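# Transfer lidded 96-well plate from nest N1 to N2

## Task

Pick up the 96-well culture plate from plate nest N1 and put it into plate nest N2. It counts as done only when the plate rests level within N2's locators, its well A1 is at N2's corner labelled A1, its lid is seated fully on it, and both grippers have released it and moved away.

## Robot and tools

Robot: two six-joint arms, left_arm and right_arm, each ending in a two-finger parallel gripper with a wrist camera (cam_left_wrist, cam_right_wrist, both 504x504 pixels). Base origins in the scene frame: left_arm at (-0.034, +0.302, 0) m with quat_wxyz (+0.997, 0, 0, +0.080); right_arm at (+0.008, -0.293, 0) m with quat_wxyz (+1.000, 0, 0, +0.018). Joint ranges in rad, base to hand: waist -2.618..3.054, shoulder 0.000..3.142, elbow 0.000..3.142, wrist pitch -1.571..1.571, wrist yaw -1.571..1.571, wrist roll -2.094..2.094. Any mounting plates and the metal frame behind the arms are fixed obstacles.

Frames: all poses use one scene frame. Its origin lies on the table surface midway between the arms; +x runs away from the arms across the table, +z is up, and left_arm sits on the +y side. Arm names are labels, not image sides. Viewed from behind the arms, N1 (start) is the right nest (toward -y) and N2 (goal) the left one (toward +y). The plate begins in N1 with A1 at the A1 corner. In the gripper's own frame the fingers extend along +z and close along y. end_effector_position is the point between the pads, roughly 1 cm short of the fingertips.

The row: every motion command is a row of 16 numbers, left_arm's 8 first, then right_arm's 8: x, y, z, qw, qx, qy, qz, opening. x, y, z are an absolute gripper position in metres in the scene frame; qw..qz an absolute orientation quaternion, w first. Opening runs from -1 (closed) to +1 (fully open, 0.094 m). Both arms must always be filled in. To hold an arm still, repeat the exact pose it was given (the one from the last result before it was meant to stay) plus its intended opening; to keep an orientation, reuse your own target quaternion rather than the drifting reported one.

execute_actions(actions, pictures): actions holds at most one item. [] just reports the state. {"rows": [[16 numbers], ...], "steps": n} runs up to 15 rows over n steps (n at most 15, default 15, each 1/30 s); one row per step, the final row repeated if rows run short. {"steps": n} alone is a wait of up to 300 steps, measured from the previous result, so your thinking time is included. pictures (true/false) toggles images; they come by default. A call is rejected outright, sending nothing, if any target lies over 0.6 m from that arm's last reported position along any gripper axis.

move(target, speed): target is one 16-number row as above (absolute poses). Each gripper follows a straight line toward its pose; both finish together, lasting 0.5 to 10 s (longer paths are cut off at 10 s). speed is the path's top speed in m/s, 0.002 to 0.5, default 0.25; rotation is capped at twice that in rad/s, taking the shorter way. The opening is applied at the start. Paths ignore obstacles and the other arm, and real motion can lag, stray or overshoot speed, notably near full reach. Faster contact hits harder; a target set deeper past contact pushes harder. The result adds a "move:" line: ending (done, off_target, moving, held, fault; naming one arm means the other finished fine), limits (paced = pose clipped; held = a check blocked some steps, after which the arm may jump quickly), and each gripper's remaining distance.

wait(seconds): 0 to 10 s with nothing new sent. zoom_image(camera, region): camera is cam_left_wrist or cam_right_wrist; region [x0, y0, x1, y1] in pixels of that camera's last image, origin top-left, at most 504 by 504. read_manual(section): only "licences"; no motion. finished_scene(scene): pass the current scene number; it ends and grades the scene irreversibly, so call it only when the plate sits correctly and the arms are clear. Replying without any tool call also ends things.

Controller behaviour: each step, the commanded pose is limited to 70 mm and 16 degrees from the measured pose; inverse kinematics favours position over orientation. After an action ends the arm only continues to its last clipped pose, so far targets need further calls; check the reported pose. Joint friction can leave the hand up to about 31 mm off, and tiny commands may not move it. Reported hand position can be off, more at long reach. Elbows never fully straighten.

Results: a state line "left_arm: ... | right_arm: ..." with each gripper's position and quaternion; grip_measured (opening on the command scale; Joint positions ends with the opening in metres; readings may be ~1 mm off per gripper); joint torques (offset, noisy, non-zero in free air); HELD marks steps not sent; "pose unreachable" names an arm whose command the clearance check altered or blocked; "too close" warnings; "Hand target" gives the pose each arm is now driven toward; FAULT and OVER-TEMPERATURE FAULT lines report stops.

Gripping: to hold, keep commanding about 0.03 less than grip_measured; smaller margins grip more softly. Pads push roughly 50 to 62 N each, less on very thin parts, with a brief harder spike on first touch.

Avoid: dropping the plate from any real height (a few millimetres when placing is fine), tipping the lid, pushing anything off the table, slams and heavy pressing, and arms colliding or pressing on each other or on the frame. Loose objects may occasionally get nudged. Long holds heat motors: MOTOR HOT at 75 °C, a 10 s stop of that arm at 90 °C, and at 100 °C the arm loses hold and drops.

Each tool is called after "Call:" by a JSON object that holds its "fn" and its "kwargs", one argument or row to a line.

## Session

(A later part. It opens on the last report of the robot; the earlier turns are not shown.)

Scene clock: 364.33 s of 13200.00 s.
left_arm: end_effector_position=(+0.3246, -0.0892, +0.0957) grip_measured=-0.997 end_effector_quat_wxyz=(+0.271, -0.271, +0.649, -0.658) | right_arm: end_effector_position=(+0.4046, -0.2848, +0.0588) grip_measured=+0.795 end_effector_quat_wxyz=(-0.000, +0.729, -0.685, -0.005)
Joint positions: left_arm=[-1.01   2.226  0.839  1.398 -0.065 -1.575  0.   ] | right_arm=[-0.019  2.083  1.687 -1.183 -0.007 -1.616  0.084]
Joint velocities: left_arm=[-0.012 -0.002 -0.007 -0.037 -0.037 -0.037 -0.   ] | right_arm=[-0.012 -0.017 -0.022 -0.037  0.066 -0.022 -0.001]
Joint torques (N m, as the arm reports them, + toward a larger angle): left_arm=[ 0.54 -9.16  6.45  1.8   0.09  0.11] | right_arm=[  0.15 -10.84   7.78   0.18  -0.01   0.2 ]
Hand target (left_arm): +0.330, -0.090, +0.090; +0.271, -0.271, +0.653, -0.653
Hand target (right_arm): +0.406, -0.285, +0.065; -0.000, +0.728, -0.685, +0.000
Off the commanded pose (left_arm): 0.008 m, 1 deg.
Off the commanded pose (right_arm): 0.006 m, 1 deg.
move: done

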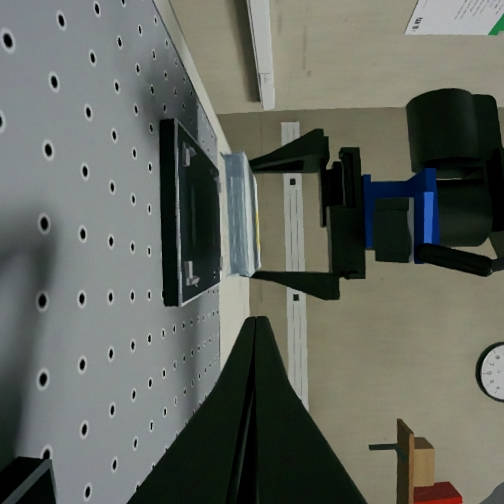

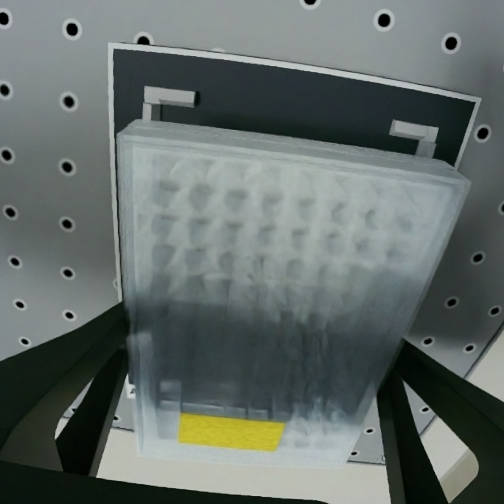

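Call:
{"fn": "move", "kwargs": {
  "target": [0.33, 0.30, 0.14, 0, 0.7071, 0.7071, 0, 1, 0.40, -0.27, 0.085, 0, -0.7284, 0.6852, 0, 0.772],
  "speed": 0.25
}}

Call:
{"fn": "move", "kwargs": {
  "target": [0.33, 0.30, 0.14, 0, 0.7071, 0.7071, 0, 1, 0.247, -0.007, 0.08, 0, -0.7547, 0.6561, 0, 0.772],
  "speed": 0.12
}}

Scene clock: 435.77 s of 13200.00 s.
left_arm: end_effector_position=(+0.3427, +0.2953, +0.1355) grip_measured=+1.000 end_effector_quat_wxyz=(-0.002, +0.713, +0.701, -0.004) | right_arm: end_effector_position=(+0.3962, -0.2724, +0.0710) grip_measured=+0.795 end_effector_quat_wxyz=(+0.009, +0.728, -0.685, -0.014)
Joint positions: left_arm=[-0.176  1.991  1.857 -1.445  0.003  1.572  0.094] | right_arm=[ 0.013  2.069  1.715 -1.25  -0.007 -1.583  0.084]
Joint velocities: left_arm=[ 0.002 -0.002 -0.002 -0.037 -0.066 -0.022  0.   ] | right_arm=[-0.007  0.022 -0.007 -0.051  0.037 -0.022  0.   ]
Joint torques (N m, as the arm reports them, + toward a larger angle): left_arm=[  0.57 -11.36   5.18   0.4   -0.05   0.06] | right_arm=[  0.79 -11.9    8.04   0.16   0.01   0.22]
Hand target (left_arm): +0.341, +0.301, +0.134; -0.004, +0.712, +0.702, +0.003
Hand target (right_arm): +0.400, -0.270, +0.085; -0.000, +0.728, -0.685, +0.000
Off the commanded pose (left_arm): 0.014 m, 1 deg.
Off the commanded pose (right_arm): 0.015 m, 2 deg.
After step 90, 62.63 s passed at rest.
move: off_target (left_arm, right_arm)

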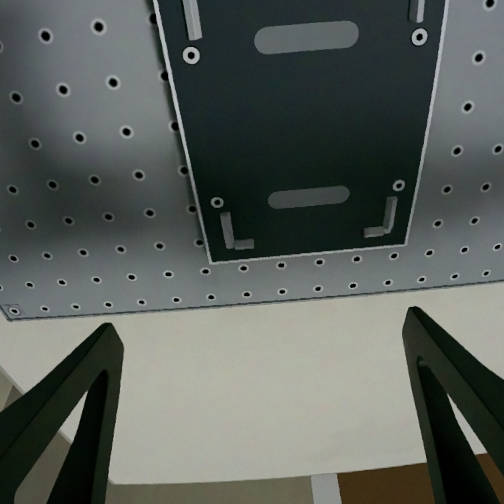

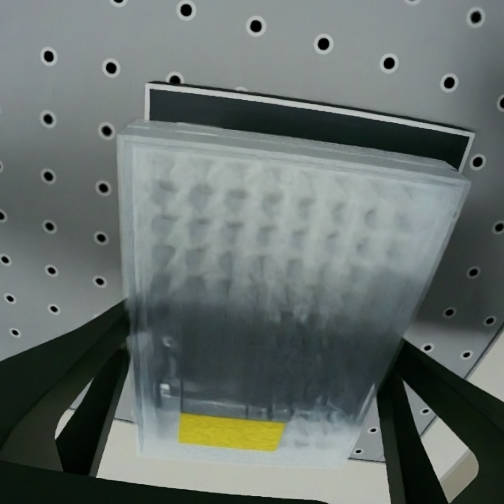

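Scene clock: 438.77 s of 13200.00 s.
left_arm: end_effector_position=(+0.3315, +0.2955, +0.1394) grip_measured=+1.000 end_effector_quat_wxyz=(-0.003, +0.713, +0.701, -0.005) | right_arm: end_effector_position=(+0.2509, -0.0061, +0.0813) grip_measured=+0.795 end_effector_quat_wxyz=(-0.007, +0.758, -0.653, +0.001)
Joint positions: left_arm=[-0.176  1.947  1.811 -1.445  0.003  1.572  0.094] | right_arm=[ 0.833  1.968  1.609 -1.199  0.002 -0.85   0.084]
Joint velocities: left_arm=[ 0.022 -0.007  0.017 -0.037 -0.051  0.051  0.   ] | right_arm=[ 0.017 -0.017 -0.022  0.022 -0.022 -0.007  0.   ]
Joint torques (N m, as the arm reports them, + toward a larger angle): left_arm=[  0.67 -11.1    5.33   0.38   0.03  -0.05] | right_arm=[ 0.13 -8.    7.87  0.29  0.07  0.2 ]
Hand target (left_arm): +0.330, +0.300, +0.140; -0.001, +0.707, +0.707, -0.000
Hand target (right_arm): +0.252, -0.006, +0.080; -0.001, +0.755, -0.656, +0.005
Off the commanded pose (left_arm): 0.005 m, 1 deg.
Off the commanded pose (right_arm): 0.004 m, 1 deg.
move: done

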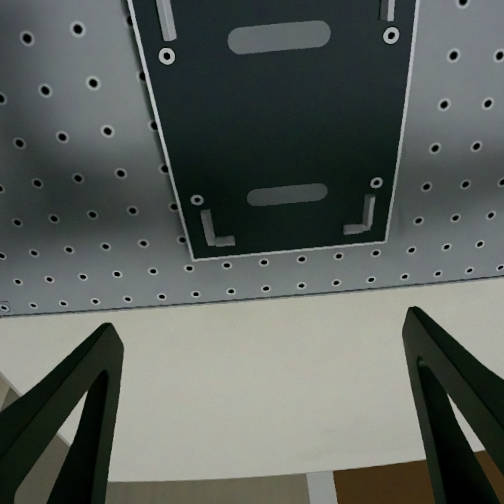

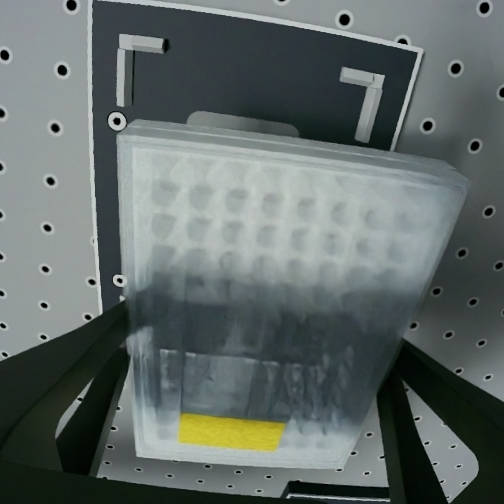

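Call:
{"fn": "move", "kwargs": {
  "target": [0.33, 0.30, 0.14, 0, 0.7071, 0.7071, 0, 1, 0.2335, 0.003, 0.058, 0, -0.7547, 0.6561, 0, 0.772],
  "speed": 0.03
}}

Scene clock: 461.50 s of 13200.00 s.
left_arm: end_effector_position=(+0.3315, +0.2955, +0.1394) grip_measured=+1.000 end_effector_quat_wxyz=(-0.003, +0.713, +0.701, -0.005) | right_arm: end_effector_position=(+0.2370, +0.0018, +0.0658) grip_measured=+0.795 end_effector_quat_wxyz=(-0.006, +0.756, -0.655, +0.001)
Joint positions: left_arm=[-0.176  1.947  1.811 -1.445  0.003  1.572  0.094] | right_arm=[ 0.875  1.968  1.547 -1.138  0.002 -0.802  0.084]
Joint velocities: left_arm=[-0.012  0.007 -0.007  0.037 -0.022  0.022  0.   ] | right_arm=[-0.007  0.007 -0.007  0.007 -0.037 -0.022 -0.   ]
Joint torques (N m, as the arm reports them, + toward a larger angle): left_arm=[  0.62 -11.1    5.38   0.38   0.03  -0.05] | right_arm=[ 0.69 -8.43  5.19  0.53 -0.08  0.23]
Hand target (left_arm): +0.330, +0.300, +0.140; -0.000, +0.707, +0.707, -0.000
Hand target (right_arm): +0.234, +0.003, +0.058; -0.000, +0.755, -0.656, +0.000
Off the commanded pose (left_arm): 0.005 m, 1 deg.
Off the commanded pose (right_arm): 0.009 m, 1 deg.
After step 90, 18.47 s passed at rest.
move: done

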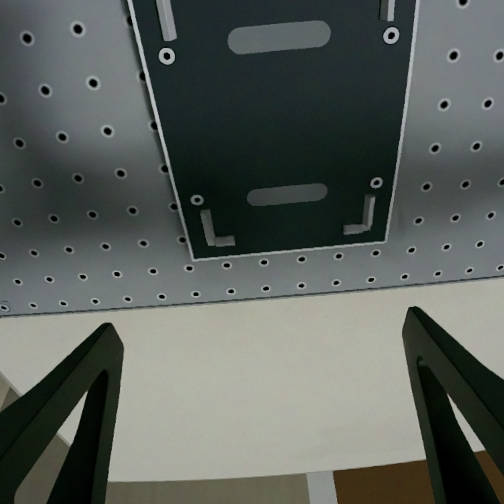

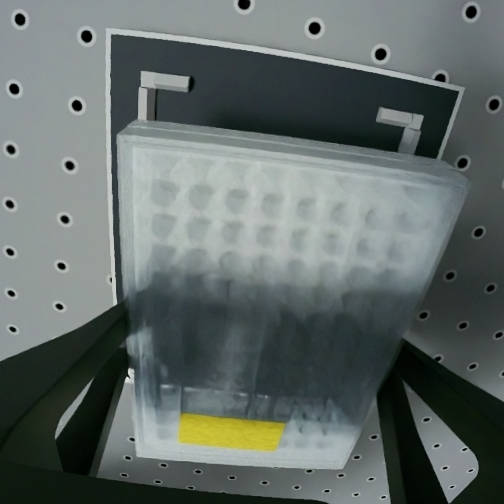

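Call:
{"fn": "move", "kwargs": {
  "target": [0.33, 0.30, 0.14, 0, 0.7071, 0.7071, 0, 1, 0.2287, 0.0047, 0.054, 0, -0.749, 0.6626, 0, 0.772],
  "speed": 0.015
}}

Scene clock: 481.20 s of 13200.00 s.
left_arm: end_effector_position=(+0.3315, +0.2955, +0.1394) grip_measured=+1.000 end_effector_quat_wxyz=(-0.003, +0.713, +0.701, -0.005) | right_arm: end_effector_position=(+0.2326, +0.0038, +0.0610) grip_measured=+0.795 end_effector_quat_wxyz=(-0.006, +0.750, -0.662, +0.001)
Joint positions: left_arm=[-0.176  1.947  1.811 -1.445  0.003  1.572  0.094] | right_arm=[ 0.888  1.968  1.528 -1.12   0.002 -0.772  0.084]
Joint velocities: left_arm=[-0.012  0.002  0.007 -0.051  0.051 -0.051  0.   ] | right_arm=[-0.012 -0.017 -0.007  0.007 -0.037 -0.022  0.   ]
Joint torques (N m, as the arm reports them, + toward a larger angle): left_arm=[  0.63 -11.11   5.38   0.38   0.03  -0.06] | right_arm=[ 0.74 -8.78  5.11  0.57 -0.09  0.21]
Hand target (left_arm): +0.330, +0.300, +0.140; -0.000, +0.707, +0.707, -0.000
Hand target (right_arm): +0.229, +0.005, +0.054; -0.000, +0.749, -0.662, +0.000
Off the commanded pose (left_arm): 0.005 m, 1 deg.
Off the commanded pose (right_arm): 0.008 m, 1 deg.
After step 90, 15.50 s passed at rest.
move: done

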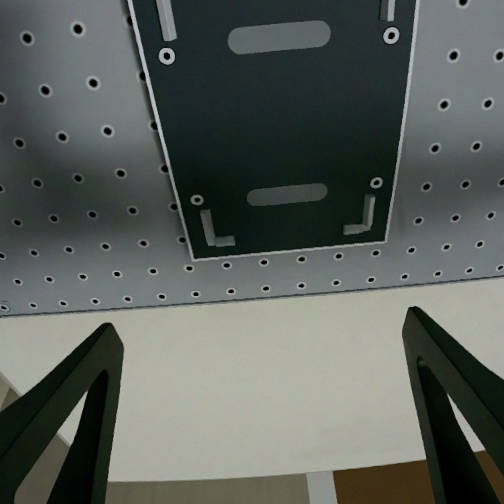

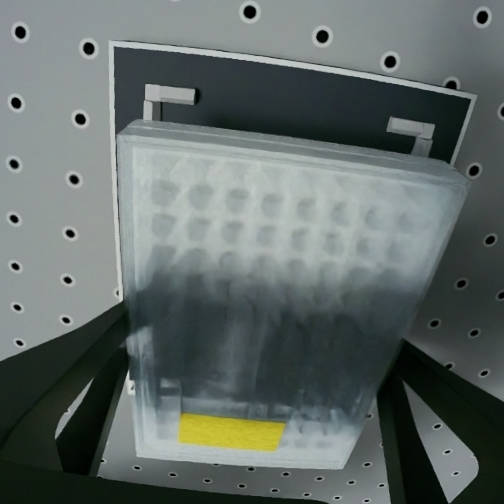

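Call:
{"fn": "move", "kwargs": {
  "target": [0.33, 0.30, 0.14, 0, 0.7071, 0.7071, 0, 1, 0.2308, 0.0027, 0.038, 0, -0.749, 0.6626, 0, 0.772],
  "speed": 0.012
}}

Scene clock: 490.70 s of 13200.00 s.
left_arm: end_effector_position=(+0.3315, +0.2955, +0.1394) grip_measured=+1.000 end_effector_quat_wxyz=(-0.003, +0.713, +0.701, -0.005) | right_arm: end_effector_position=(+0.2327, +0.0040, +0.0494) grip_measured=+0.795 end_effector_quat_wxyz=(-0.012, +0.749, -0.662, +0.000)
Joint positions: left_arm=[-0.176  1.947  1.811 -1.445  0.003  1.572  0.094] | right_arm=[ 0.888  1.968  1.48  -1.061  0.002 -0.77   0.084]
Joint velocities: left_arm=[ 0.007  0.017 -0.002  0.037  0.066 -0.007  0.   ] | right_arm=[-0.012  0.002 -0.027 -0.007 -0.022 -0.037 -0.001]
Joint torques (N m, as the arm reports them, + toward a larger angle): left_arm=[  0.61 -11.11   5.37   0.38   0.03  -0.05] | right_arm=[ 0.03 -7.49  5.15  0.57 -0.08  0.16]
Hand target (left_arm): +0.330, +0.300, +0.140; -0.000, +0.707, +0.707, -0.000
Hand target (right_arm): +0.230, +0.002, +0.038; +0.000, +0.749, -0.663, -0.000
Off the commanded pose (left_arm): 0.005 m, 1 deg.
Off the commanded pose (right_arm): 0.012 m, 1 deg.
After step 90, 4.33 s passed at rest.
move: off_target (right_arm)

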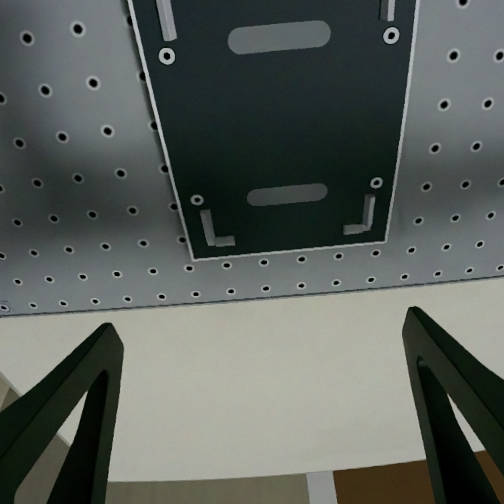

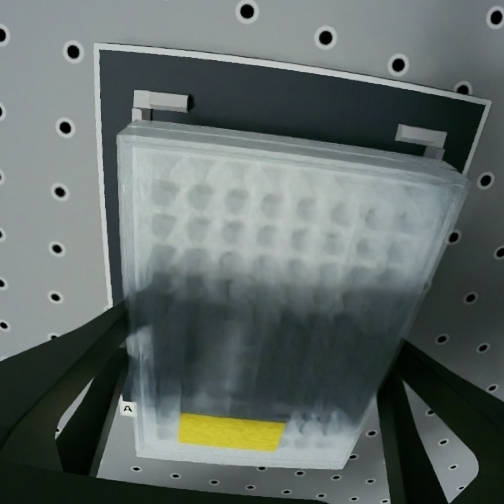

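Call:
{"fn": "move", "kwargs": {
  "target": [0.33, 0.30, 0.14, 0, 0.7071, 0.7071, 0, 1, 0.2308, 0.0027, 0.031, 0, -0.749, 0.6626, 0, 0.772],
  "speed": 0.008
}}

Scene clock: 501.53 s of 13200.00 s.
left_arm: end_effector_position=(+0.3315, +0.2955, +0.1394) grip_measured=+1.000 end_effector_quat_wxyz=(-0.003, +0.713, +0.701, -0.005) | right_arm: end_effector_position=(+0.2332, +0.0047, +0.0405) grip_measured=+0.795 end_effector_quat_wxyz=(-0.010, +0.749, -0.662, +0.000)
Joint positions: left_arm=[-0.176  1.947  1.811 -1.445  0.003  1.572  0.094] | right_arm=[ 0.888  1.983  1.466 -1.034  0.002 -0.77   0.084]
Joint velocities: left_arm=[ 0.022  0.022 -0.012 -0.037  0.022 -0.022  0.   ] | right_arm=[-0.007 -0.002  0.012  0.037 -0.081 -0.007  0.   ]
Joint torques (N m, as the arm reports them, + toward a larger angle): left_arm=[  0.62 -11.09   5.37   0.38   0.03  -0.05] | right_arm=[ 0.04 -8.34  4.89  0.58 -0.03  0.13]
Hand target (left_arm): +0.330, +0.300, +0.140; -0.000, +0.707, +0.707, -0.000
Hand target (right_arm): +0.231, +0.002, +0.031; +0.000, +0.749, -0.663, -0.000
Off the commanded pose (left_arm): 0.005 m, 1 deg.
Off the commanded pose (right_arm): 0.010 m, 1 deg.
After step 90, 5.23 s passed at rest.
move: done

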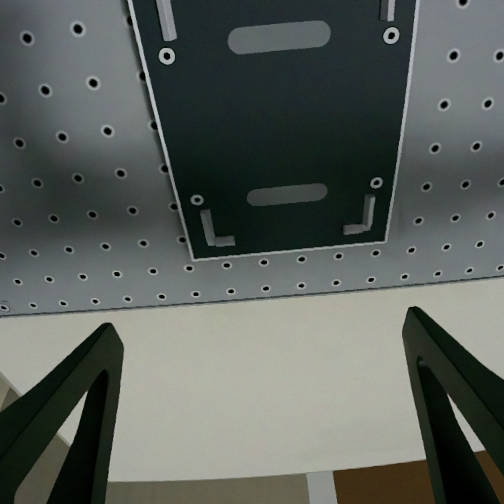

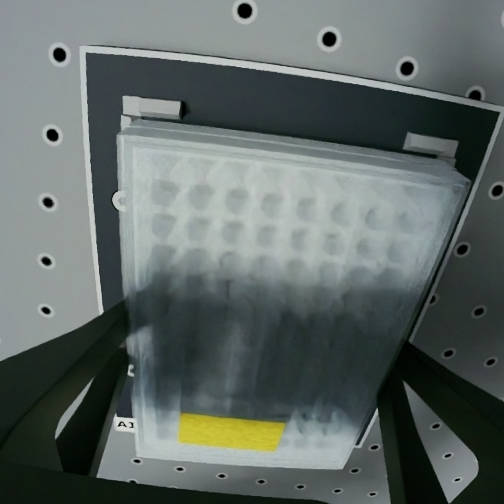

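Call:
{"fn": "move", "kwargs": {
  "target": [0.33, 0.30, 0.14, 0, 0.7071, 0.7071, 0, 1, 0.2303, 0.002, 0.025, 0, -0.749, 0.6626, 0, 0.772],
  "speed": 0.008
}}

Scene clock: 509.47 s of 13200.00 s.
left_arm: end_effector_position=(+0.3315, +0.2955, +0.1394) grip_measured=+1.000 end_effector_quat_wxyz=(-0.003, +0.713, +0.701, -0.005) | right_arm: end_effector_position=(+0.2329, +0.0043, +0.0358) grip_measured=+0.795 end_effector_quat_wxyz=(-0.012, +0.749, -0.662, +0.000)
Joint positions: left_arm=[-0.176  1.947  1.811 -1.445  0.003  1.572  0.094] | right_arm=[ 0.888  1.983  1.446 -1.011  0.002 -0.77   0.084]
Joint velocities: left_arm=[ 0.002  0.007 -0.002  0.037 -0.007  0.022  0.   ] | right_arm=[ 0.012 -0.022 -0.012  0.007  0.095  0.051  0.001]
Joint torques (N m, as the arm reports them, + toward a larger angle): left_arm=[  0.62 -11.11   5.38   0.38   0.03  -0.05] | right_arm=[ 0.03 -7.87  4.78  0.59 -0.05  0.17]
Hand target (left_arm): +0.330, +0.300, +0.140; -0.000, +0.707, +0.707, -0.000
Hand target (right_arm): +0.230, +0.002, +0.025; +0.000, +0.749, -0.663, -0.000
Off the commanded pose (left_arm): 0.005 m, 1 deg.
Off the commanded pose (right_arm): 0.011 m, 1 deg.
After step 90, 2.70 s passed at rest.
move: off_target (right_arm)

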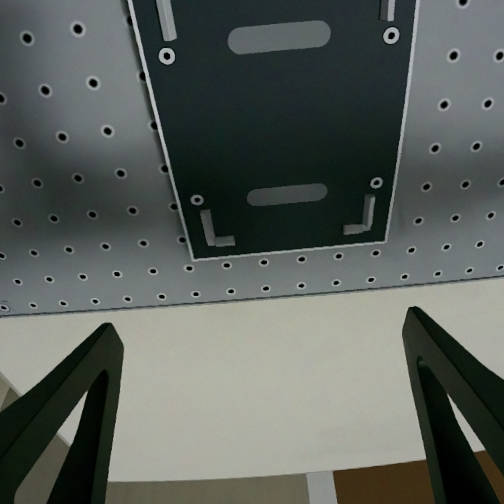

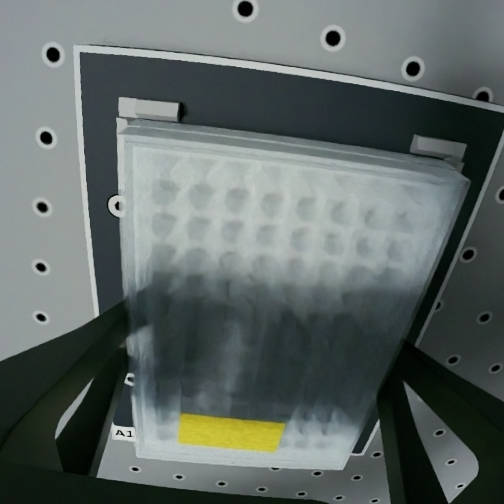

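Call:
{"fn": "move", "kwargs": {
  "target": [0.33, 0.30, 0.14, 0, 0.7071, 0.7071, 0, 1, 0.2303, 0.002, 0.022, 0, -0.749, 0.6626, 0, 0.772],
  "speed": 0.006
}}

Scene clock: 520.13 s of 13200.00 s.
left_arm: end_effector_position=(+0.3315, +0.2955, +0.1394) grip_measured=+1.000 end_effector_quat_wxyz=(-0.003, +0.713, +0.701, -0.005) | right_arm: end_effector_position=(+0.2334, +0.0050, +0.0346) grip_measured=+0.795 end_effector_quat_wxyz=(-0.014, +0.749, -0.662, -0.000)
Joint positions: left_arm=[-0.176  1.947  1.811 -1.445  0.003  1.572  0.094] | right_arm=[ 0.888  1.983  1.441 -1.001  0.002 -0.77   0.084]
Joint velocities: left_arm=[ 0.007  0.007  0.007 -0.022  0.081  0.007  0.   ] | right_arm=[ 0.032  0.012  0.007  0.022  0.022  0.022 -0.002]
Joint torques (N m, as the arm reports them, + toward a larger angle): left_arm=[  0.63 -11.1    5.37   0.38   0.03  -0.05] | right_arm=[ 0.16 -7.72  4.64  0.6  -0.05  0.15]
Hand target (left_arm): +0.330, +0.300, +0.140; -0.000, +0.707, +0.707, -0.000
Hand target (right_arm): +0.230, +0.002, +0.022; +0.000, +0.749, -0.663, -0.000
Off the commanded pose (left_arm): 0.005 m, 1 deg.
Off the commanded pose (right_arm): 0.013 m, 2 deg.
After step 90, 5.07 s passed at rest.
move: off_target (right_arm)

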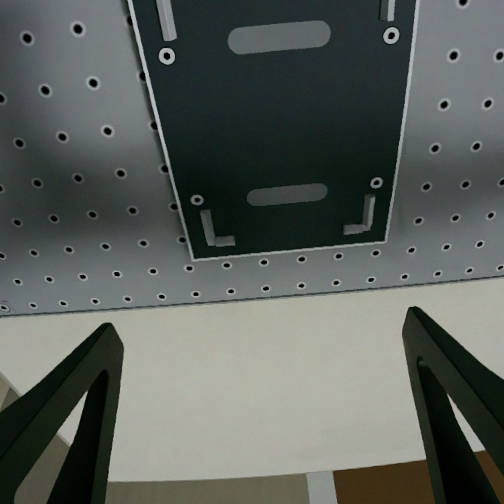

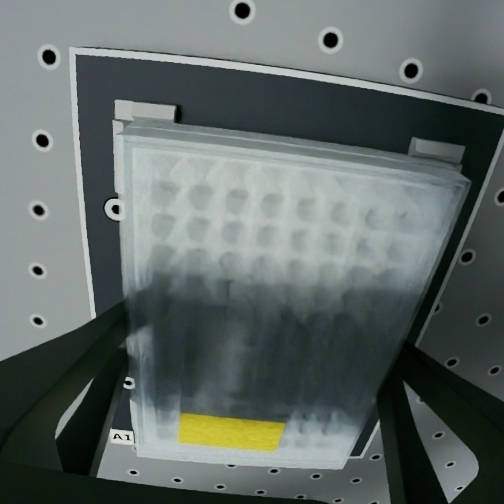

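Call:
{"fn": "move", "kwargs": {
  "target": [0.33, 0.30, 0.14, 0, 0.7071, 0.7071, 0, 1, 0.232, 0.004, 0.030, 0, -0.749, 0.6626, 0, 1],
  "speed": 0.01
}}

Call:
{"fn": "move", "kwargs": {
  "target": [0.33, 0.30, 0.14, 0, 0.7071, 0.7071, 0, 1, 0.234, 0.005, 0.08, 0, -0.749, 0.6626, 0, 1],
  "speed": 0.04
}}

Scene clock: 529.40 s of 13200.00 s.
left_arm: end_effector_position=(+0.3315, +0.2955, +0.1394) grip_measured=+1.000 end_effector_quat_wxyz=(-0.003, +0.713, +0.701, -0.005) | right_arm: end_effector_position=(+0.2324, +0.0036, +0.0345) grip_measured=+1.000 end_effector_quat_wxyz=(-0.011, +0.749, -0.662, +0.000)
Joint positions: left_arm=[-0.176  1.947  1.811 -1.445  0.003  1.572  0.094] | right_arm=[ 0.888  1.983  1.441 -1.008  0.002 -0.77   0.094]
Joint velocities: left_arm=[-0.007  0.002 -0.007  0.022  0.095 -0.066  0.   ] | right_arm=[ 0.002  0.022  0.007 -0.022  0.037  0.007  0.   ]
Joint torques (N m, as the arm reports them, + toward a larger angle): left_arm=[  0.62 -11.1    5.38   0.38   0.03  -0.05] | right_arm=[ 0.03 -7.66  7.37  0.34 -0.06  0.14]
Hand target (left_arm): +0.330, +0.300, +0.140; -0.000, +0.707, +0.707, -0.000
Hand target (right_arm): +0.232, +0.004, +0.030; -0.000, +0.749, -0.663, -0.000
Off the commanded pose (left_arm): 0.005 m, 1 deg.
Off the commanded pose (right_arm): 0.005 m, 1 deg.
After step 90, 4.63 s passed at rest.
move: done

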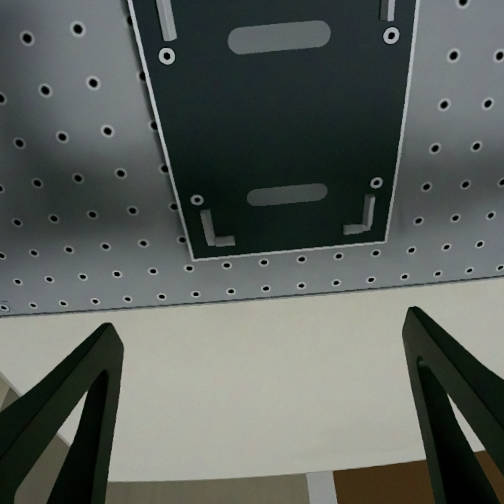

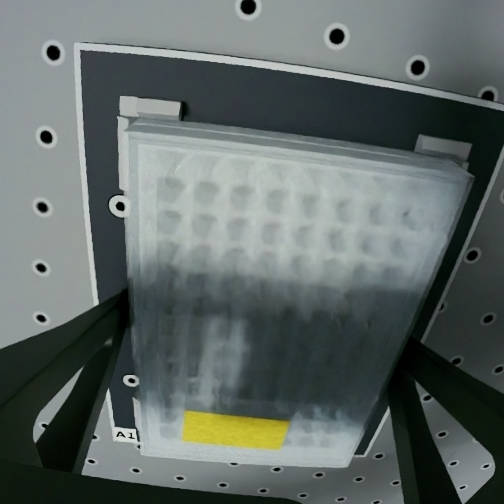

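Scene clock: 531.00 s of 13200.00 s.
left_arm: end_effector_position=(+0.3315, +0.2955, +0.1394) grip_measured=+1.000 end_effector_quat_wxyz=(-0.003, +0.713, +0.701, -0.005) | right_arm: end_effector_position=(+0.2331, +0.0045, +0.0730) grip_measured=+1.000 end_effector_quat_wxyz=(+0.005, +0.749, -0.662, +0.001)
Joint positions: left_arm=[-0.176  1.947  1.811 -1.445  0.003  1.572  0.094] | right_arm=[ 0.888  1.983  1.598 -1.196  0.002 -0.77   0.094]
Joint velocities: left_arm=[-0.017 -0.002 -0.017 -0.051 -0.037 -0.007  0.   ] | right_arm=[ 0.002  0.022 -0.017 -0.051 -0.066  0.037  0.   ]
Joint torques (N m, as the arm reports them, + toward a larger angle): left_arm=[  0.62 -11.11   5.38   0.38   0.03  -0.05] | right_arm=[ -0.29 -10.1    7.58   0.25  -0.08   0.09]
Hand target (left_arm): +0.330, +0.300, +0.140; -0.000, +0.707, +0.707, -0.000
Hand target (right_arm): +0.234, +0.005, +0.080; -0.000, +0.749, -0.663, -0.000
Off the commanded pose (left_arm): 0.005 m, 1 deg.
Off the commanded pose (right_arm): 0.007 m, 1 deg.
move: done

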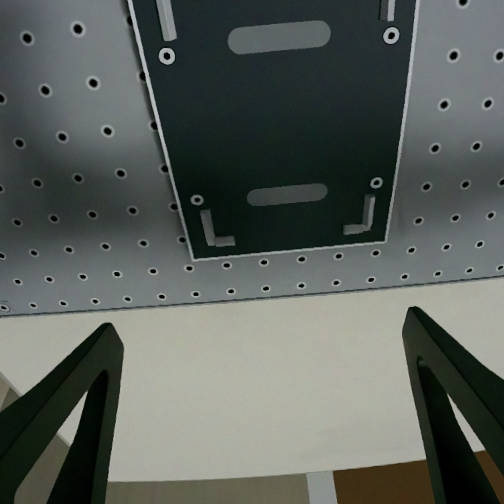

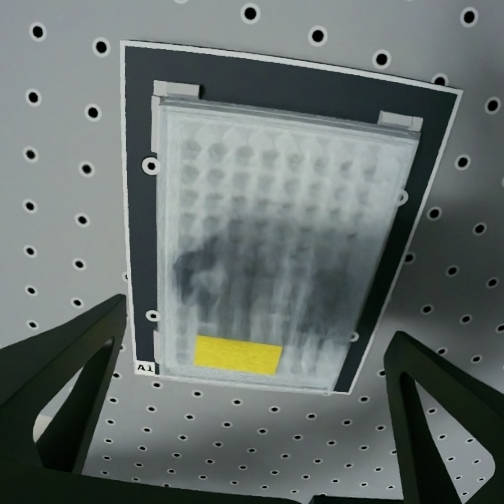

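Call:
{"fn": "move", "kwargs": {
  "target": [0.233, 0.004, 0.085, 0, 0.6626, 0.749, 0, 1, 0.24, -0.32, 0.14, 0, 0, 1, 0, 1],
  "speed": 0.2
}}

Scene clock: 545.97 s of 13200.00 s.
left_arm: end_effector_position=(+0.2246, +0.0086, +0.0863) grip_measured=+1.000 end_effector_quat_wxyz=(-0.002, +0.664, +0.748, -0.007) | right_arm: end_effector_position=(+0.2344, -0.3184, +0.1344) grip_measured=+1.000 end_effector_quat_wxyz=(-0.013, -0.009, +1.000, +0.002)
Joint positions: left_arm=[-1.002  2.042  1.735 -1.267  0.015  0.609  0.094] | right_arm=[-0.149  1.427  1.208 -1.378 -0.001 -0.132  0.094]
Joint velocities: left_arm=[-0.022 -0.007  0.002  0.007  0.022  0.007  0.   ] | right_arm=[-0.002 -0.002  0.007  0.007  0.007  0.037  0.   ]
Joint torques (N m, as the arm reports them, + toward a larger angle): left_arm=[-0.9  -9.68  8.38  0.41  0.12 -0.06] | right_arm=[-0.83 -5.47  7.5   0.22 -0.06  0.19]
Hand target (left_arm): +0.226, +0.001, +0.085; +0.003, +0.663, +0.749, -0.011
Hand target (right_arm): +0.234, -0.319, +0.141; -0.005, -0.000, +1.000, +0.004
Off the commanded pose (left_arm): 0.010 m, 1 deg.
Off the commanded pose (right_arm): 0.008 m, 2 deg.
After step 90, 7.33 s passed at rest.
move: done

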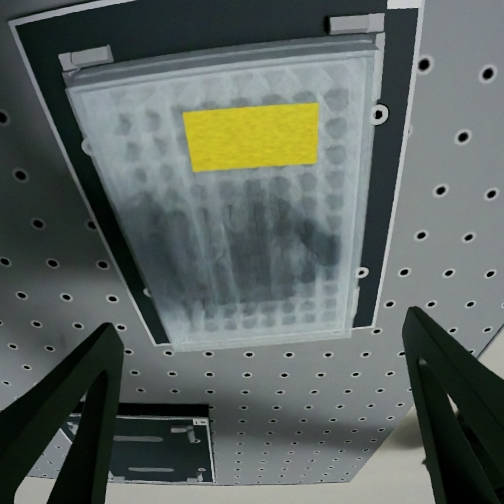

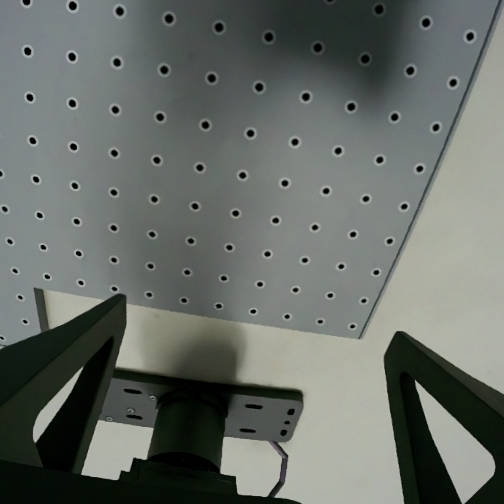

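Call:
{"fn": "move", "kwargs": {
  "target": [0.233, 0.004, 0.06, 0, 0.6561, 0.7547, 0, 1, 0.24, -0.32, 0.14, 0, 0, 1, 0, 1],
  "speed": 0.03
}}

Scene clock: 561.57 s of 13200.00 s.
left_arm: end_effector_position=(+0.2327, +0.0007, +0.0704) grip_measured=+1.000 end_effector_quat_wxyz=(+0.008, +0.659, +0.752, -0.006) | right_arm: end_effector_position=(+0.2341, -0.3184, +0.1344) grip_measured=+1.000 end_effector_quat_wxyz=(-0.014, -0.006, +1.000, +0.002)
Joint positions: left_arm=[-1.002  2.073  1.719 -1.199  0.011  0.597  0.094] | right_arm=[-0.149  1.427  1.208 -1.379 -0.001 -0.126  0.094]
Joint velocities: left_arm=[ 0.002  0.007 -0.002 -0.11  -0.037  0.051  0.   ] | right_arm=[-0.012  0.007  0.002 -0.022  0.037 -0.007  0.   ]
Joint torques (N m, as the arm reports them, + toward a larger angle): left_arm=[ -0.2  -10.09   5.58   0.49  -0.08  -0.05] | right_arm=[-0.38 -4.71  8.03  0.41  0.02  0.19]
Hand target (left_arm): +0.233, +0.004, +0.060; -0.000, +0.656, +0.755, +0.000
Hand target (right_arm): +0.240, -0.320, +0.140; +0.000, +0.000, +1.000, -0.000
Off the commanded pose (left_arm): 0.011 m, 1 deg.
Off the commanded pose (right_arm): 0.008 m, 2 deg.
After step 90, 11.33 s passed at rest.
move: off_target (left_arm)

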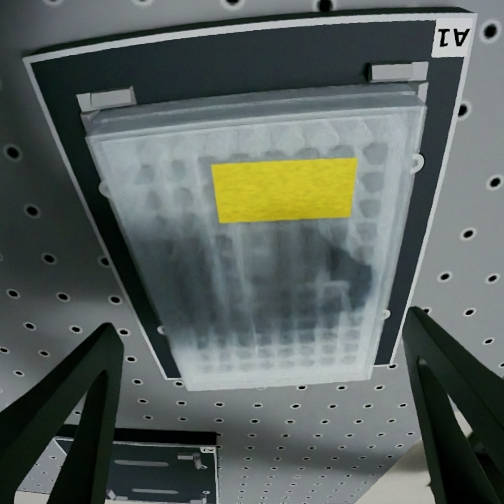

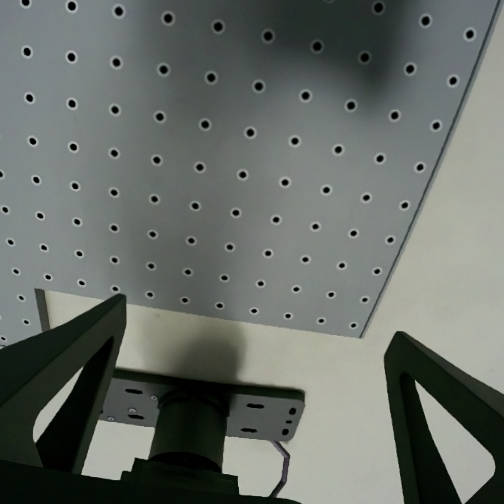

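Call:
{"fn": "move", "kwargs": {
  "target": [0.2303, 0.007, 0.047, 0, 0.6561, 0.7547, 0, 1, 0.24, -0.32, 0.14, 0, 0, 1, 0, 1],
  "speed": 0.015
}}

Scene clock: 577.20 s of 13200.00 s.
left_arm: end_effector_position=(+0.2303, +0.0033, +0.0551) grip_measured=+1.000 end_effector_quat_wxyz=(+0.005, +0.659, +0.752, -0.006) | right_arm: end_effector_position=(+0.2341, -0.3184, +0.1344) grip_measured=+1.000 end_effector_quat_wxyz=(-0.014, -0.006, +1.000, +0.002)
Joint positions: left_arm=[-1.002  2.073  1.658 -1.143  0.011  0.596  0.094] | right_arm=[-0.149  1.427  1.208 -1.379 -0.001 -0.126  0.094]
Joint velocities: left_arm=[-0.017 -0.007 -0.007 -0.051 -0.007  0.022  0.   ] | right_arm=[ 0.017  0.012  0.002  0.051  0.066 -0.081  0.   ]
Joint torques (N m, as the arm reports them, + toward a larger angle): left_arm=[ -0.13 -10.47   5.44   0.47  -0.06  -0.05] | right_arm=[-0.44 -4.59  7.89  0.42  0.03  0.17]
Hand target (left_arm): +0.231, +0.007, +0.047; -0.000, +0.656, +0.755, -0.000
Hand target (right_arm): +0.240, -0.320, +0.140; -0.000, +0.000, +1.000, -0.000
Off the commanded pose (left_arm): 0.009 m, 1 deg.
Off the commanded pose (right_arm): 0.008 m, 2 deg.
After step 90, 10.77 s passed at rest.
move: done

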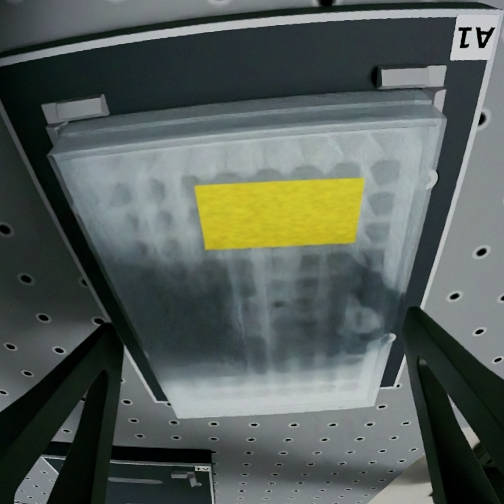

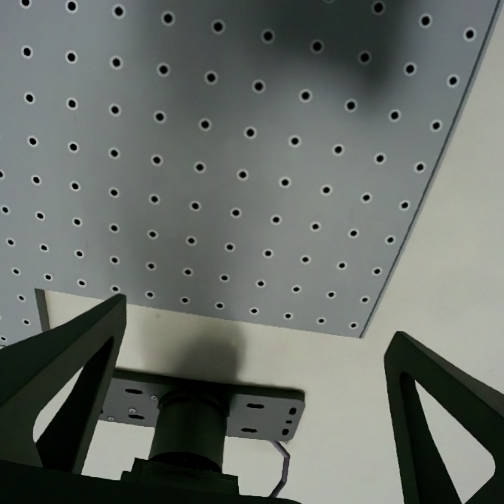

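Call:
{"fn": "zoom_image", "kwargs": {
  "camera": "cam_left_wrist",
  "region": [60, 250, 460, 450]
}}

Region (60, 250, 460, 450) of cam_left_wrist's 504x504 image, scaled by 1.260, with more detail than that image has.

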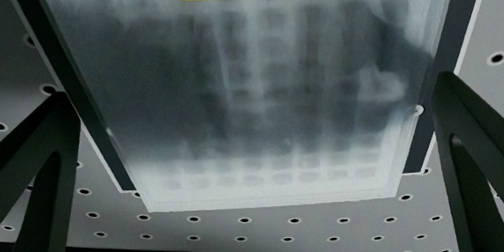

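Call:
{"fn": "move", "kwargs": {
  "target": [0.229, 0.0085, 0.036, 0, 0.6561, 0.7547, 0, 1, 0.24, -0.32, 0.14, 0, 0, 1, 0, 1],
  "speed": 0.012
}}

Scene clock: 596.20 s of 13200.00 s.
left_arm: end_effector_position=(+0.2293, +0.0045, +0.0447) grip_measured=+1.000 end_effector_quat_wxyz=(+0.006, +0.659, +0.752, -0.006) | right_arm: end_effector_position=(+0.2341, -0.3184, +0.1344) grip_measured=+1.000 end_effector_quat_wxyz=(-0.014, -0.006, +1.000, +0.002)
Joint positions: left_arm=[-1.002  2.073  1.616 -1.099  0.011  0.596  0.094] | right_arm=[-0.149  1.427  1.208 -1.379 -0.001 -0.126  0.094]
Joint velocities: left_arm=[-0.022  0.017 -0.002 -0.022 -0.037 -0.007  0.   ] | right_arm=[ 0.002 -0.007 -0.007  0.007 -0.037  0.022  0.   ]
Joint torques (N m, as the arm reports them, + toward a larger angle): left_arm=[ -0.13 -10.32   5.4    0.48  -0.07  -0.05] | right_arm=[-0.44 -4.57  7.94  0.45  0.    0.25]
Hand target (left_arm): +0.229, +0.008, +0.036; -0.000, +0.656, +0.755, -0.000
Hand target (right_arm): +0.240, -0.320, +0.140; -0.000, +0.000, +1.000, -0.000
Off the commanded pose (left_arm): 0.010 m, 1 deg.
Off the commanded pose (right_arm): 0.008 m, 2 deg.
After step 90, 14.13 s passed at rest.
move: done

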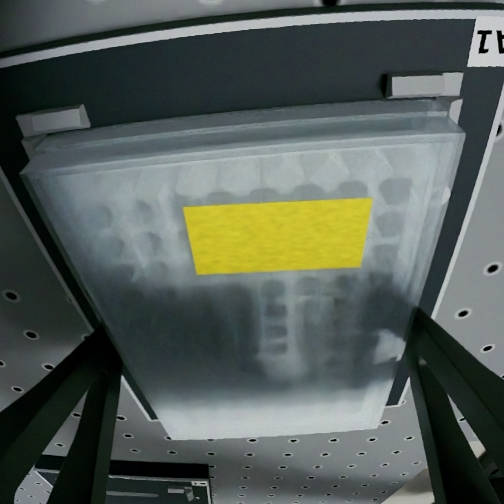

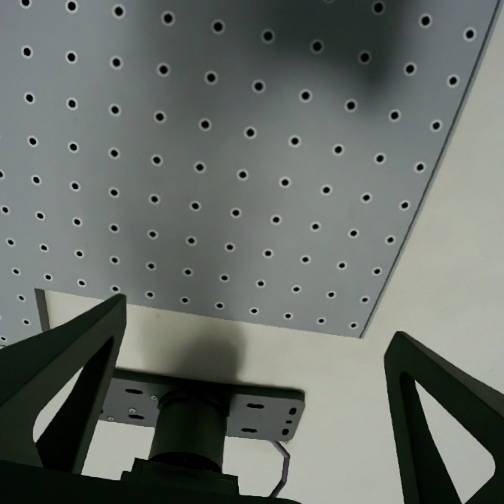

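Call:
{"fn": "move", "kwargs": {
  "target": [0.2285, 0.009, 0.028, 0, 0.6561, 0.7547, 0, 1, 0.24, -0.32, 0.14, 0, 0, 1, 0, 1],
  "speed": 0.01
}}

Scene clock: 602.97 s of 13200.00 s.
left_arm: end_effector_position=(+0.2307, +0.0029, +0.0406) grip_measured=+1.000 end_effector_quat_wxyz=(+0.013, +0.659, +0.752, -0.007) | right_arm: end_effector_position=(+0.2341, -0.3184, +0.1344) grip_measured=+1.000 end_effector_quat_wxyz=(-0.014, -0.006, +1.000, +0.002)
Joint positions: left_arm=[-1.002  2.073  1.599 -1.07   0.01   0.596  0.094] | right_arm=[-0.149  1.427  1.208 -1.379 -0.001 -0.126  0.094]
Joint velocities: left_arm=[-0.022 -0.027 -0.002  0.037 -0.037 -0.007  0.   ] | right_arm=[ 0.012  0.002  0.002 -0.051  0.022 -0.007  0.   ]
Joint torques (N m, as the arm reports them, + toward a larger angle): left_arm=[-0.13 -9.95  4.8   0.53 -0.06 -0.04] | right_arm=[-0.29 -4.62  8.04  0.45  0.    0.21]
Hand target (left_arm): +0.228, +0.009, +0.028; -0.000, +0.656, +0.755, -0.000
Hand target (right_arm): +0.240, -0.320, +0.140; -0.000, +0.000, +1.000, -0.000
Off the commanded pose (left_arm): 0.014 m, 2 deg.
Off the commanded pose (right_arm): 0.008 m, 2 deg.
After step 90, 1.80 s passed at rest.
move: off_target (left_arm)

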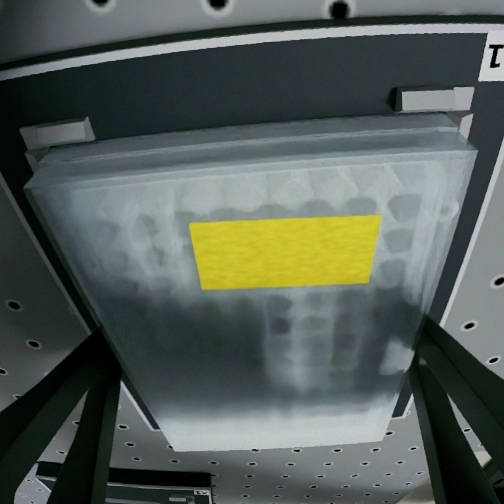

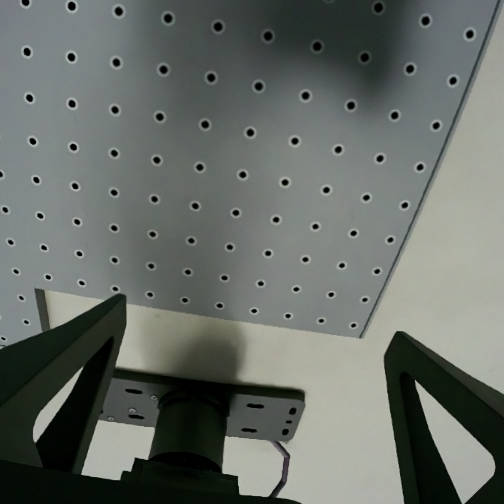

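Call:
{"fn": "move", "kwargs": {
  "target": [0.2283, 0.0075, 0.038, 0, 0.6561, 0.7547, 0, 1, 0.24, -0.32, 0.14, 0, 0, 1, 0, 1],
  "speed": 0.01
}}

Scene clock: 622.80 s of 13200.00 s.
left_arm: end_effector_position=(+0.2307, +0.0029, +0.0406) grip_measured=+1.000 end_effector_quat_wxyz=(+0.013, +0.659, +0.752, -0.007) | right_arm: end_effector_position=(+0.2341, -0.3184, +0.1344) grip_measured=+1.000 end_effector_quat_wxyz=(-0.014, -0.006, +1.000, +0.002)
Joint positions: left_arm=[-1.002  2.073  1.599 -1.07   0.01   0.596  0.094] | right_arm=[-0.149  1.427  1.208 -1.379 -0.001 -0.126  0.094]
Joint velocities: left_arm=[ 0.007  0.002 -0.007  0.007 -0.022  0.007  0.   ] | right_arm=[ 0.007  0.012  0.007  0.066 -0.051 -0.051  0.   ]
Joint torques (N m, as the arm reports them, + toward a larger angle): left_arm=[ -0.38 -10.42   7.02   0.23  -0.06  -0.07] | right_arm=[-0.49 -4.5   7.96  0.46  0.06  0.19]
Hand target (left_arm): +0.228, +0.007, +0.038; +0.000, +0.656, +0.755, -0.000
Hand target (right_arm): +0.240, -0.320, +0.140; -0.000, +0.000, +1.000, -0.000
Off the commanded pose (left_arm): 0.006 m, 2 deg.
Off the commanded pose (right_arm): 0.008 m, 2 deg.
After step 90, 15.10 s passed at rest.
move: done

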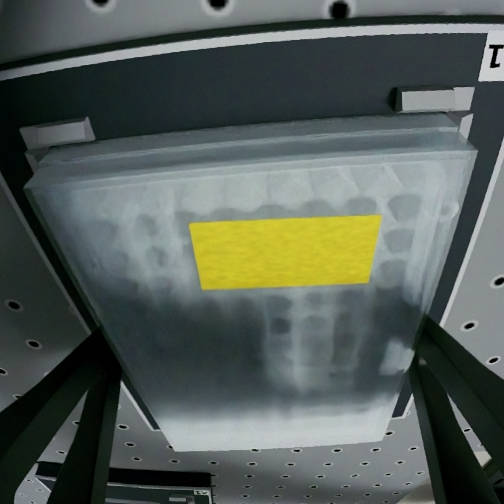

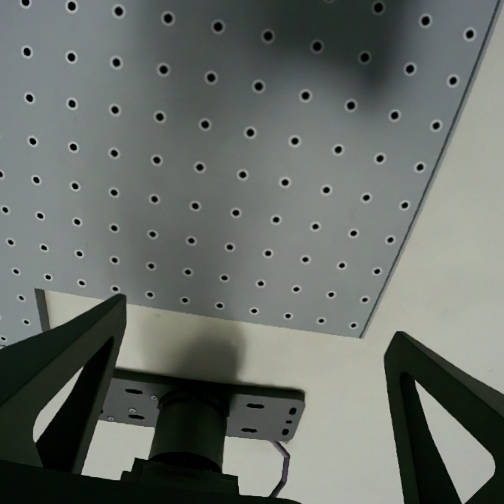

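Call:
{"fn": "move", "kwargs": {
  "target": [0.2283, 0.0075, 0.038, 0, 0.6561, 0.7547, 0, 0.78, 0.24, -0.32, 0.14, 0, 0, 1, 0, 1],
  "speed": 0.01
}}

Scene clock: 628.83 s of 13200.00 s.
left_arm: end_effector_position=(+0.2289, +0.0027, +0.0410) grip_measured=+0.795 end_effector_quat_wxyz=(+0.010, +0.659, +0.752, -0.010) | right_arm: end_effector_position=(+0.2341, -0.3184, +0.1344) grip_measured=+1.000 end_effector_quat_wxyz=(-0.014, -0.006, +1.000, +0.002)
Joint positions: left_arm=[-1.003  2.072  1.599 -1.075  0.017  0.595  0.084] | right_arm=[-0.149  1.427  1.208 -1.379 -0.001 -0.126  0.094]
Joint velocities: left_arm=[ 0.002  0.007 -0.012 -0.022 -0.051 -0.007  0.   ] | right_arm=[ 0.012 -0.012 -0.002 -0.037  0.007 -0.007  0.   ]
Joint torques (N m, as the arm reports them, + toward a larger angle): left_arm=[ -0.28 -10.34   7.     0.26  -0.13  -0.06] | right_arm=[-0.42 -4.66  7.88  0.5  -0.04  0.21]
Hand target (left_arm): +0.228, +0.007, +0.038; +0.000, +0.656, +0.755, -0.000
Hand target (right_arm): +0.240, -0.320, +0.140; -0.000, +0.000, +1.000, -0.000
Off the commanded pose (left_arm): 0.006 m, 2 deg.
Off the commanded pose (right_arm): 0.008 m, 2 deg.
After step 90, 1.30 s passed at rest.
move: done

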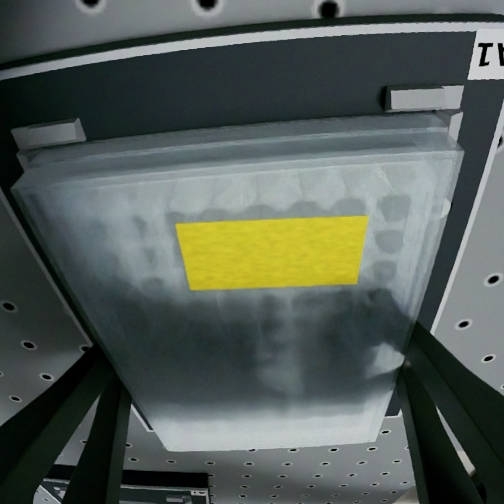

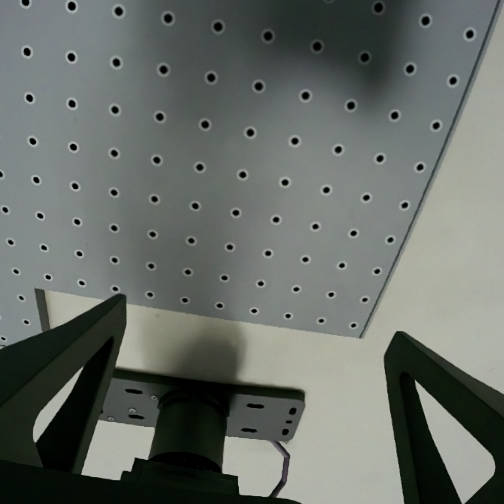

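Call:
{"fn": "move", "kwargs": {
  "target": [0.2289, 0.0027, 0.041, 0.010, 0.659, 0.752, -0.010, 0.762, 0.24, -0.32, 0.14, 0, 0, 1, 0, 1],
  "speed": 0.01
}}

Call:
{"fn": "move", "kwargs": {
  "target": [0.2289, 0.0027, 0.07, 0.010, 0.659, 0.752, -0.010, 0.762, 0.24, -0.32, 0.14, 0, 0, 1, 0, 1],
  "speed": 0.02
}}

Scene clock: 646.47 s of 13200.00 s.
left_arm: end_effector_position=(+0.2289, +0.0027, +0.0410) grip_measured=+0.788 end_effector_quat_wxyz=(+0.010, +0.659, +0.752, -0.010) | right_arm: end_effector_position=(+0.2341, -0.3184, +0.1344) grip_measured=+1.000 end_effector_quat_wxyz=(-0.014, -0.006, +1.000, +0.002)
Joint positions: left_arm=[-1.003  2.072  1.599 -1.075  0.017  0.595  0.084] | right_arm=[-0.149  1.427  1.208 -1.379 -0.001 -0.126  0.094]
Joint velocities: left_arm=[ 0.002  0.002  0.002 -0.007 -0.022  0.037  0.001] | right_arm=[ 0.002 -0.002 -0.017 -0.007  0.007  0.007  0.   ]
Joint torques (N m, as the arm reports them, + toward a larger angle): left_arm=[ -0.26 -10.97   6.95   0.38   0.06   0.01] | right_arm=[-0.41 -4.64  8.06  0.42  0.    0.2 ]
Hand target (left_arm): +0.229, +0.003, +0.041; +0.010, +0.659, +0.752, -0.010
Hand target (right_arm): +0.240, -0.320, +0.140; -0.000, +0.000, +1.000, -0.000
Off the commanded pose (left_arm): 0.000 m, 0 deg.
Off the commanded pose (right_arm): 0.008 m, 2 deg.
After step 90, 12.90 s passed at rest.
move: done

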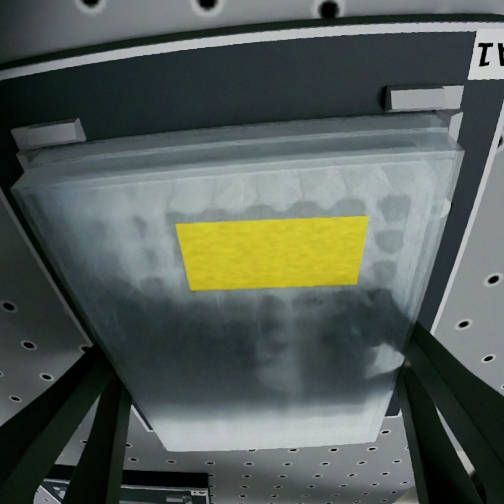

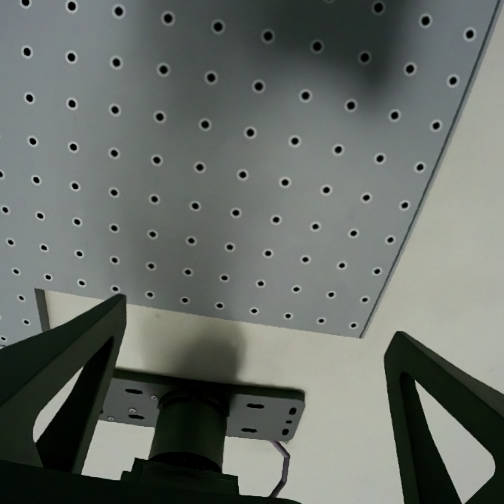

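Scene clock: 648.13 s of 13200.00 s.
left_arm: end_effector_position=(+0.2270, +0.0048, +0.0563) grip_measured=+0.788 end_effector_quat_wxyz=(-0.002, +0.659, +0.752, -0.008) | right_arm: end_effector_position=(+0.2341, -0.3184, +0.1344) grip_measured=+1.000 end_effector_quat_wxyz=(-0.014, -0.006, +1.000, +0.002)
Joint positions: left_arm=[-1.003  2.072  1.661 -1.161  0.017  0.595  0.084] | right_arm=[-0.149  1.427  1.208 -1.379 -0.001 -0.126  0.094]
Joint velocities: left_arm=[ 0.007 -0.012 -0.007 -0.022 -0.007  0.007 -0.   ] | right_arm=[-0.002 -0.022  0.007 -0.022 -0.007  0.022  0.   ]
Joint torques (N m, as the arm reports them, + toward a larger angle): left_arm=[ -0.26 -12.64   8.43   0.22   0.06   0.01] | right_arm=[-0.52 -4.63  7.8   0.45  0.01  0.27]
Hand target (left_arm): +0.228, +0.003, +0.070; +0.010, +0.659, +0.752, -0.010
Hand target (right_arm): +0.240, -0.320, +0.140; -0.000, +0.000, +1.000, -0.000
Off the commanded pose (left_arm): 0.014 m, 1 deg.
Off the commanded pose (right_arm): 0.008 m, 2 deg.
move: off_target (left_arm)

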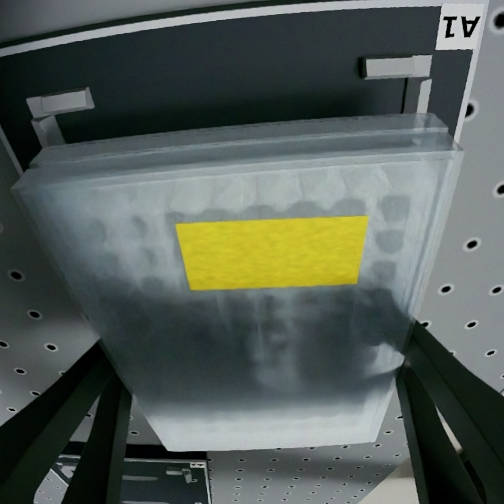

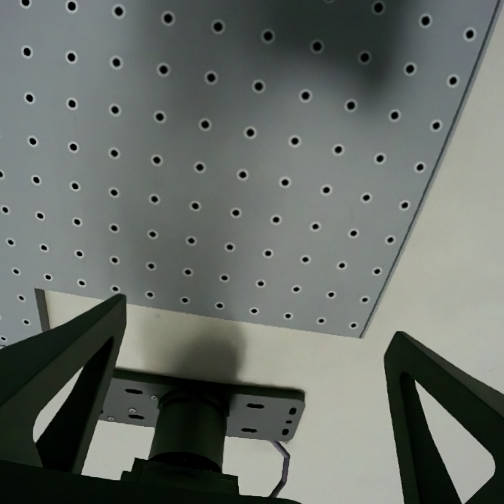

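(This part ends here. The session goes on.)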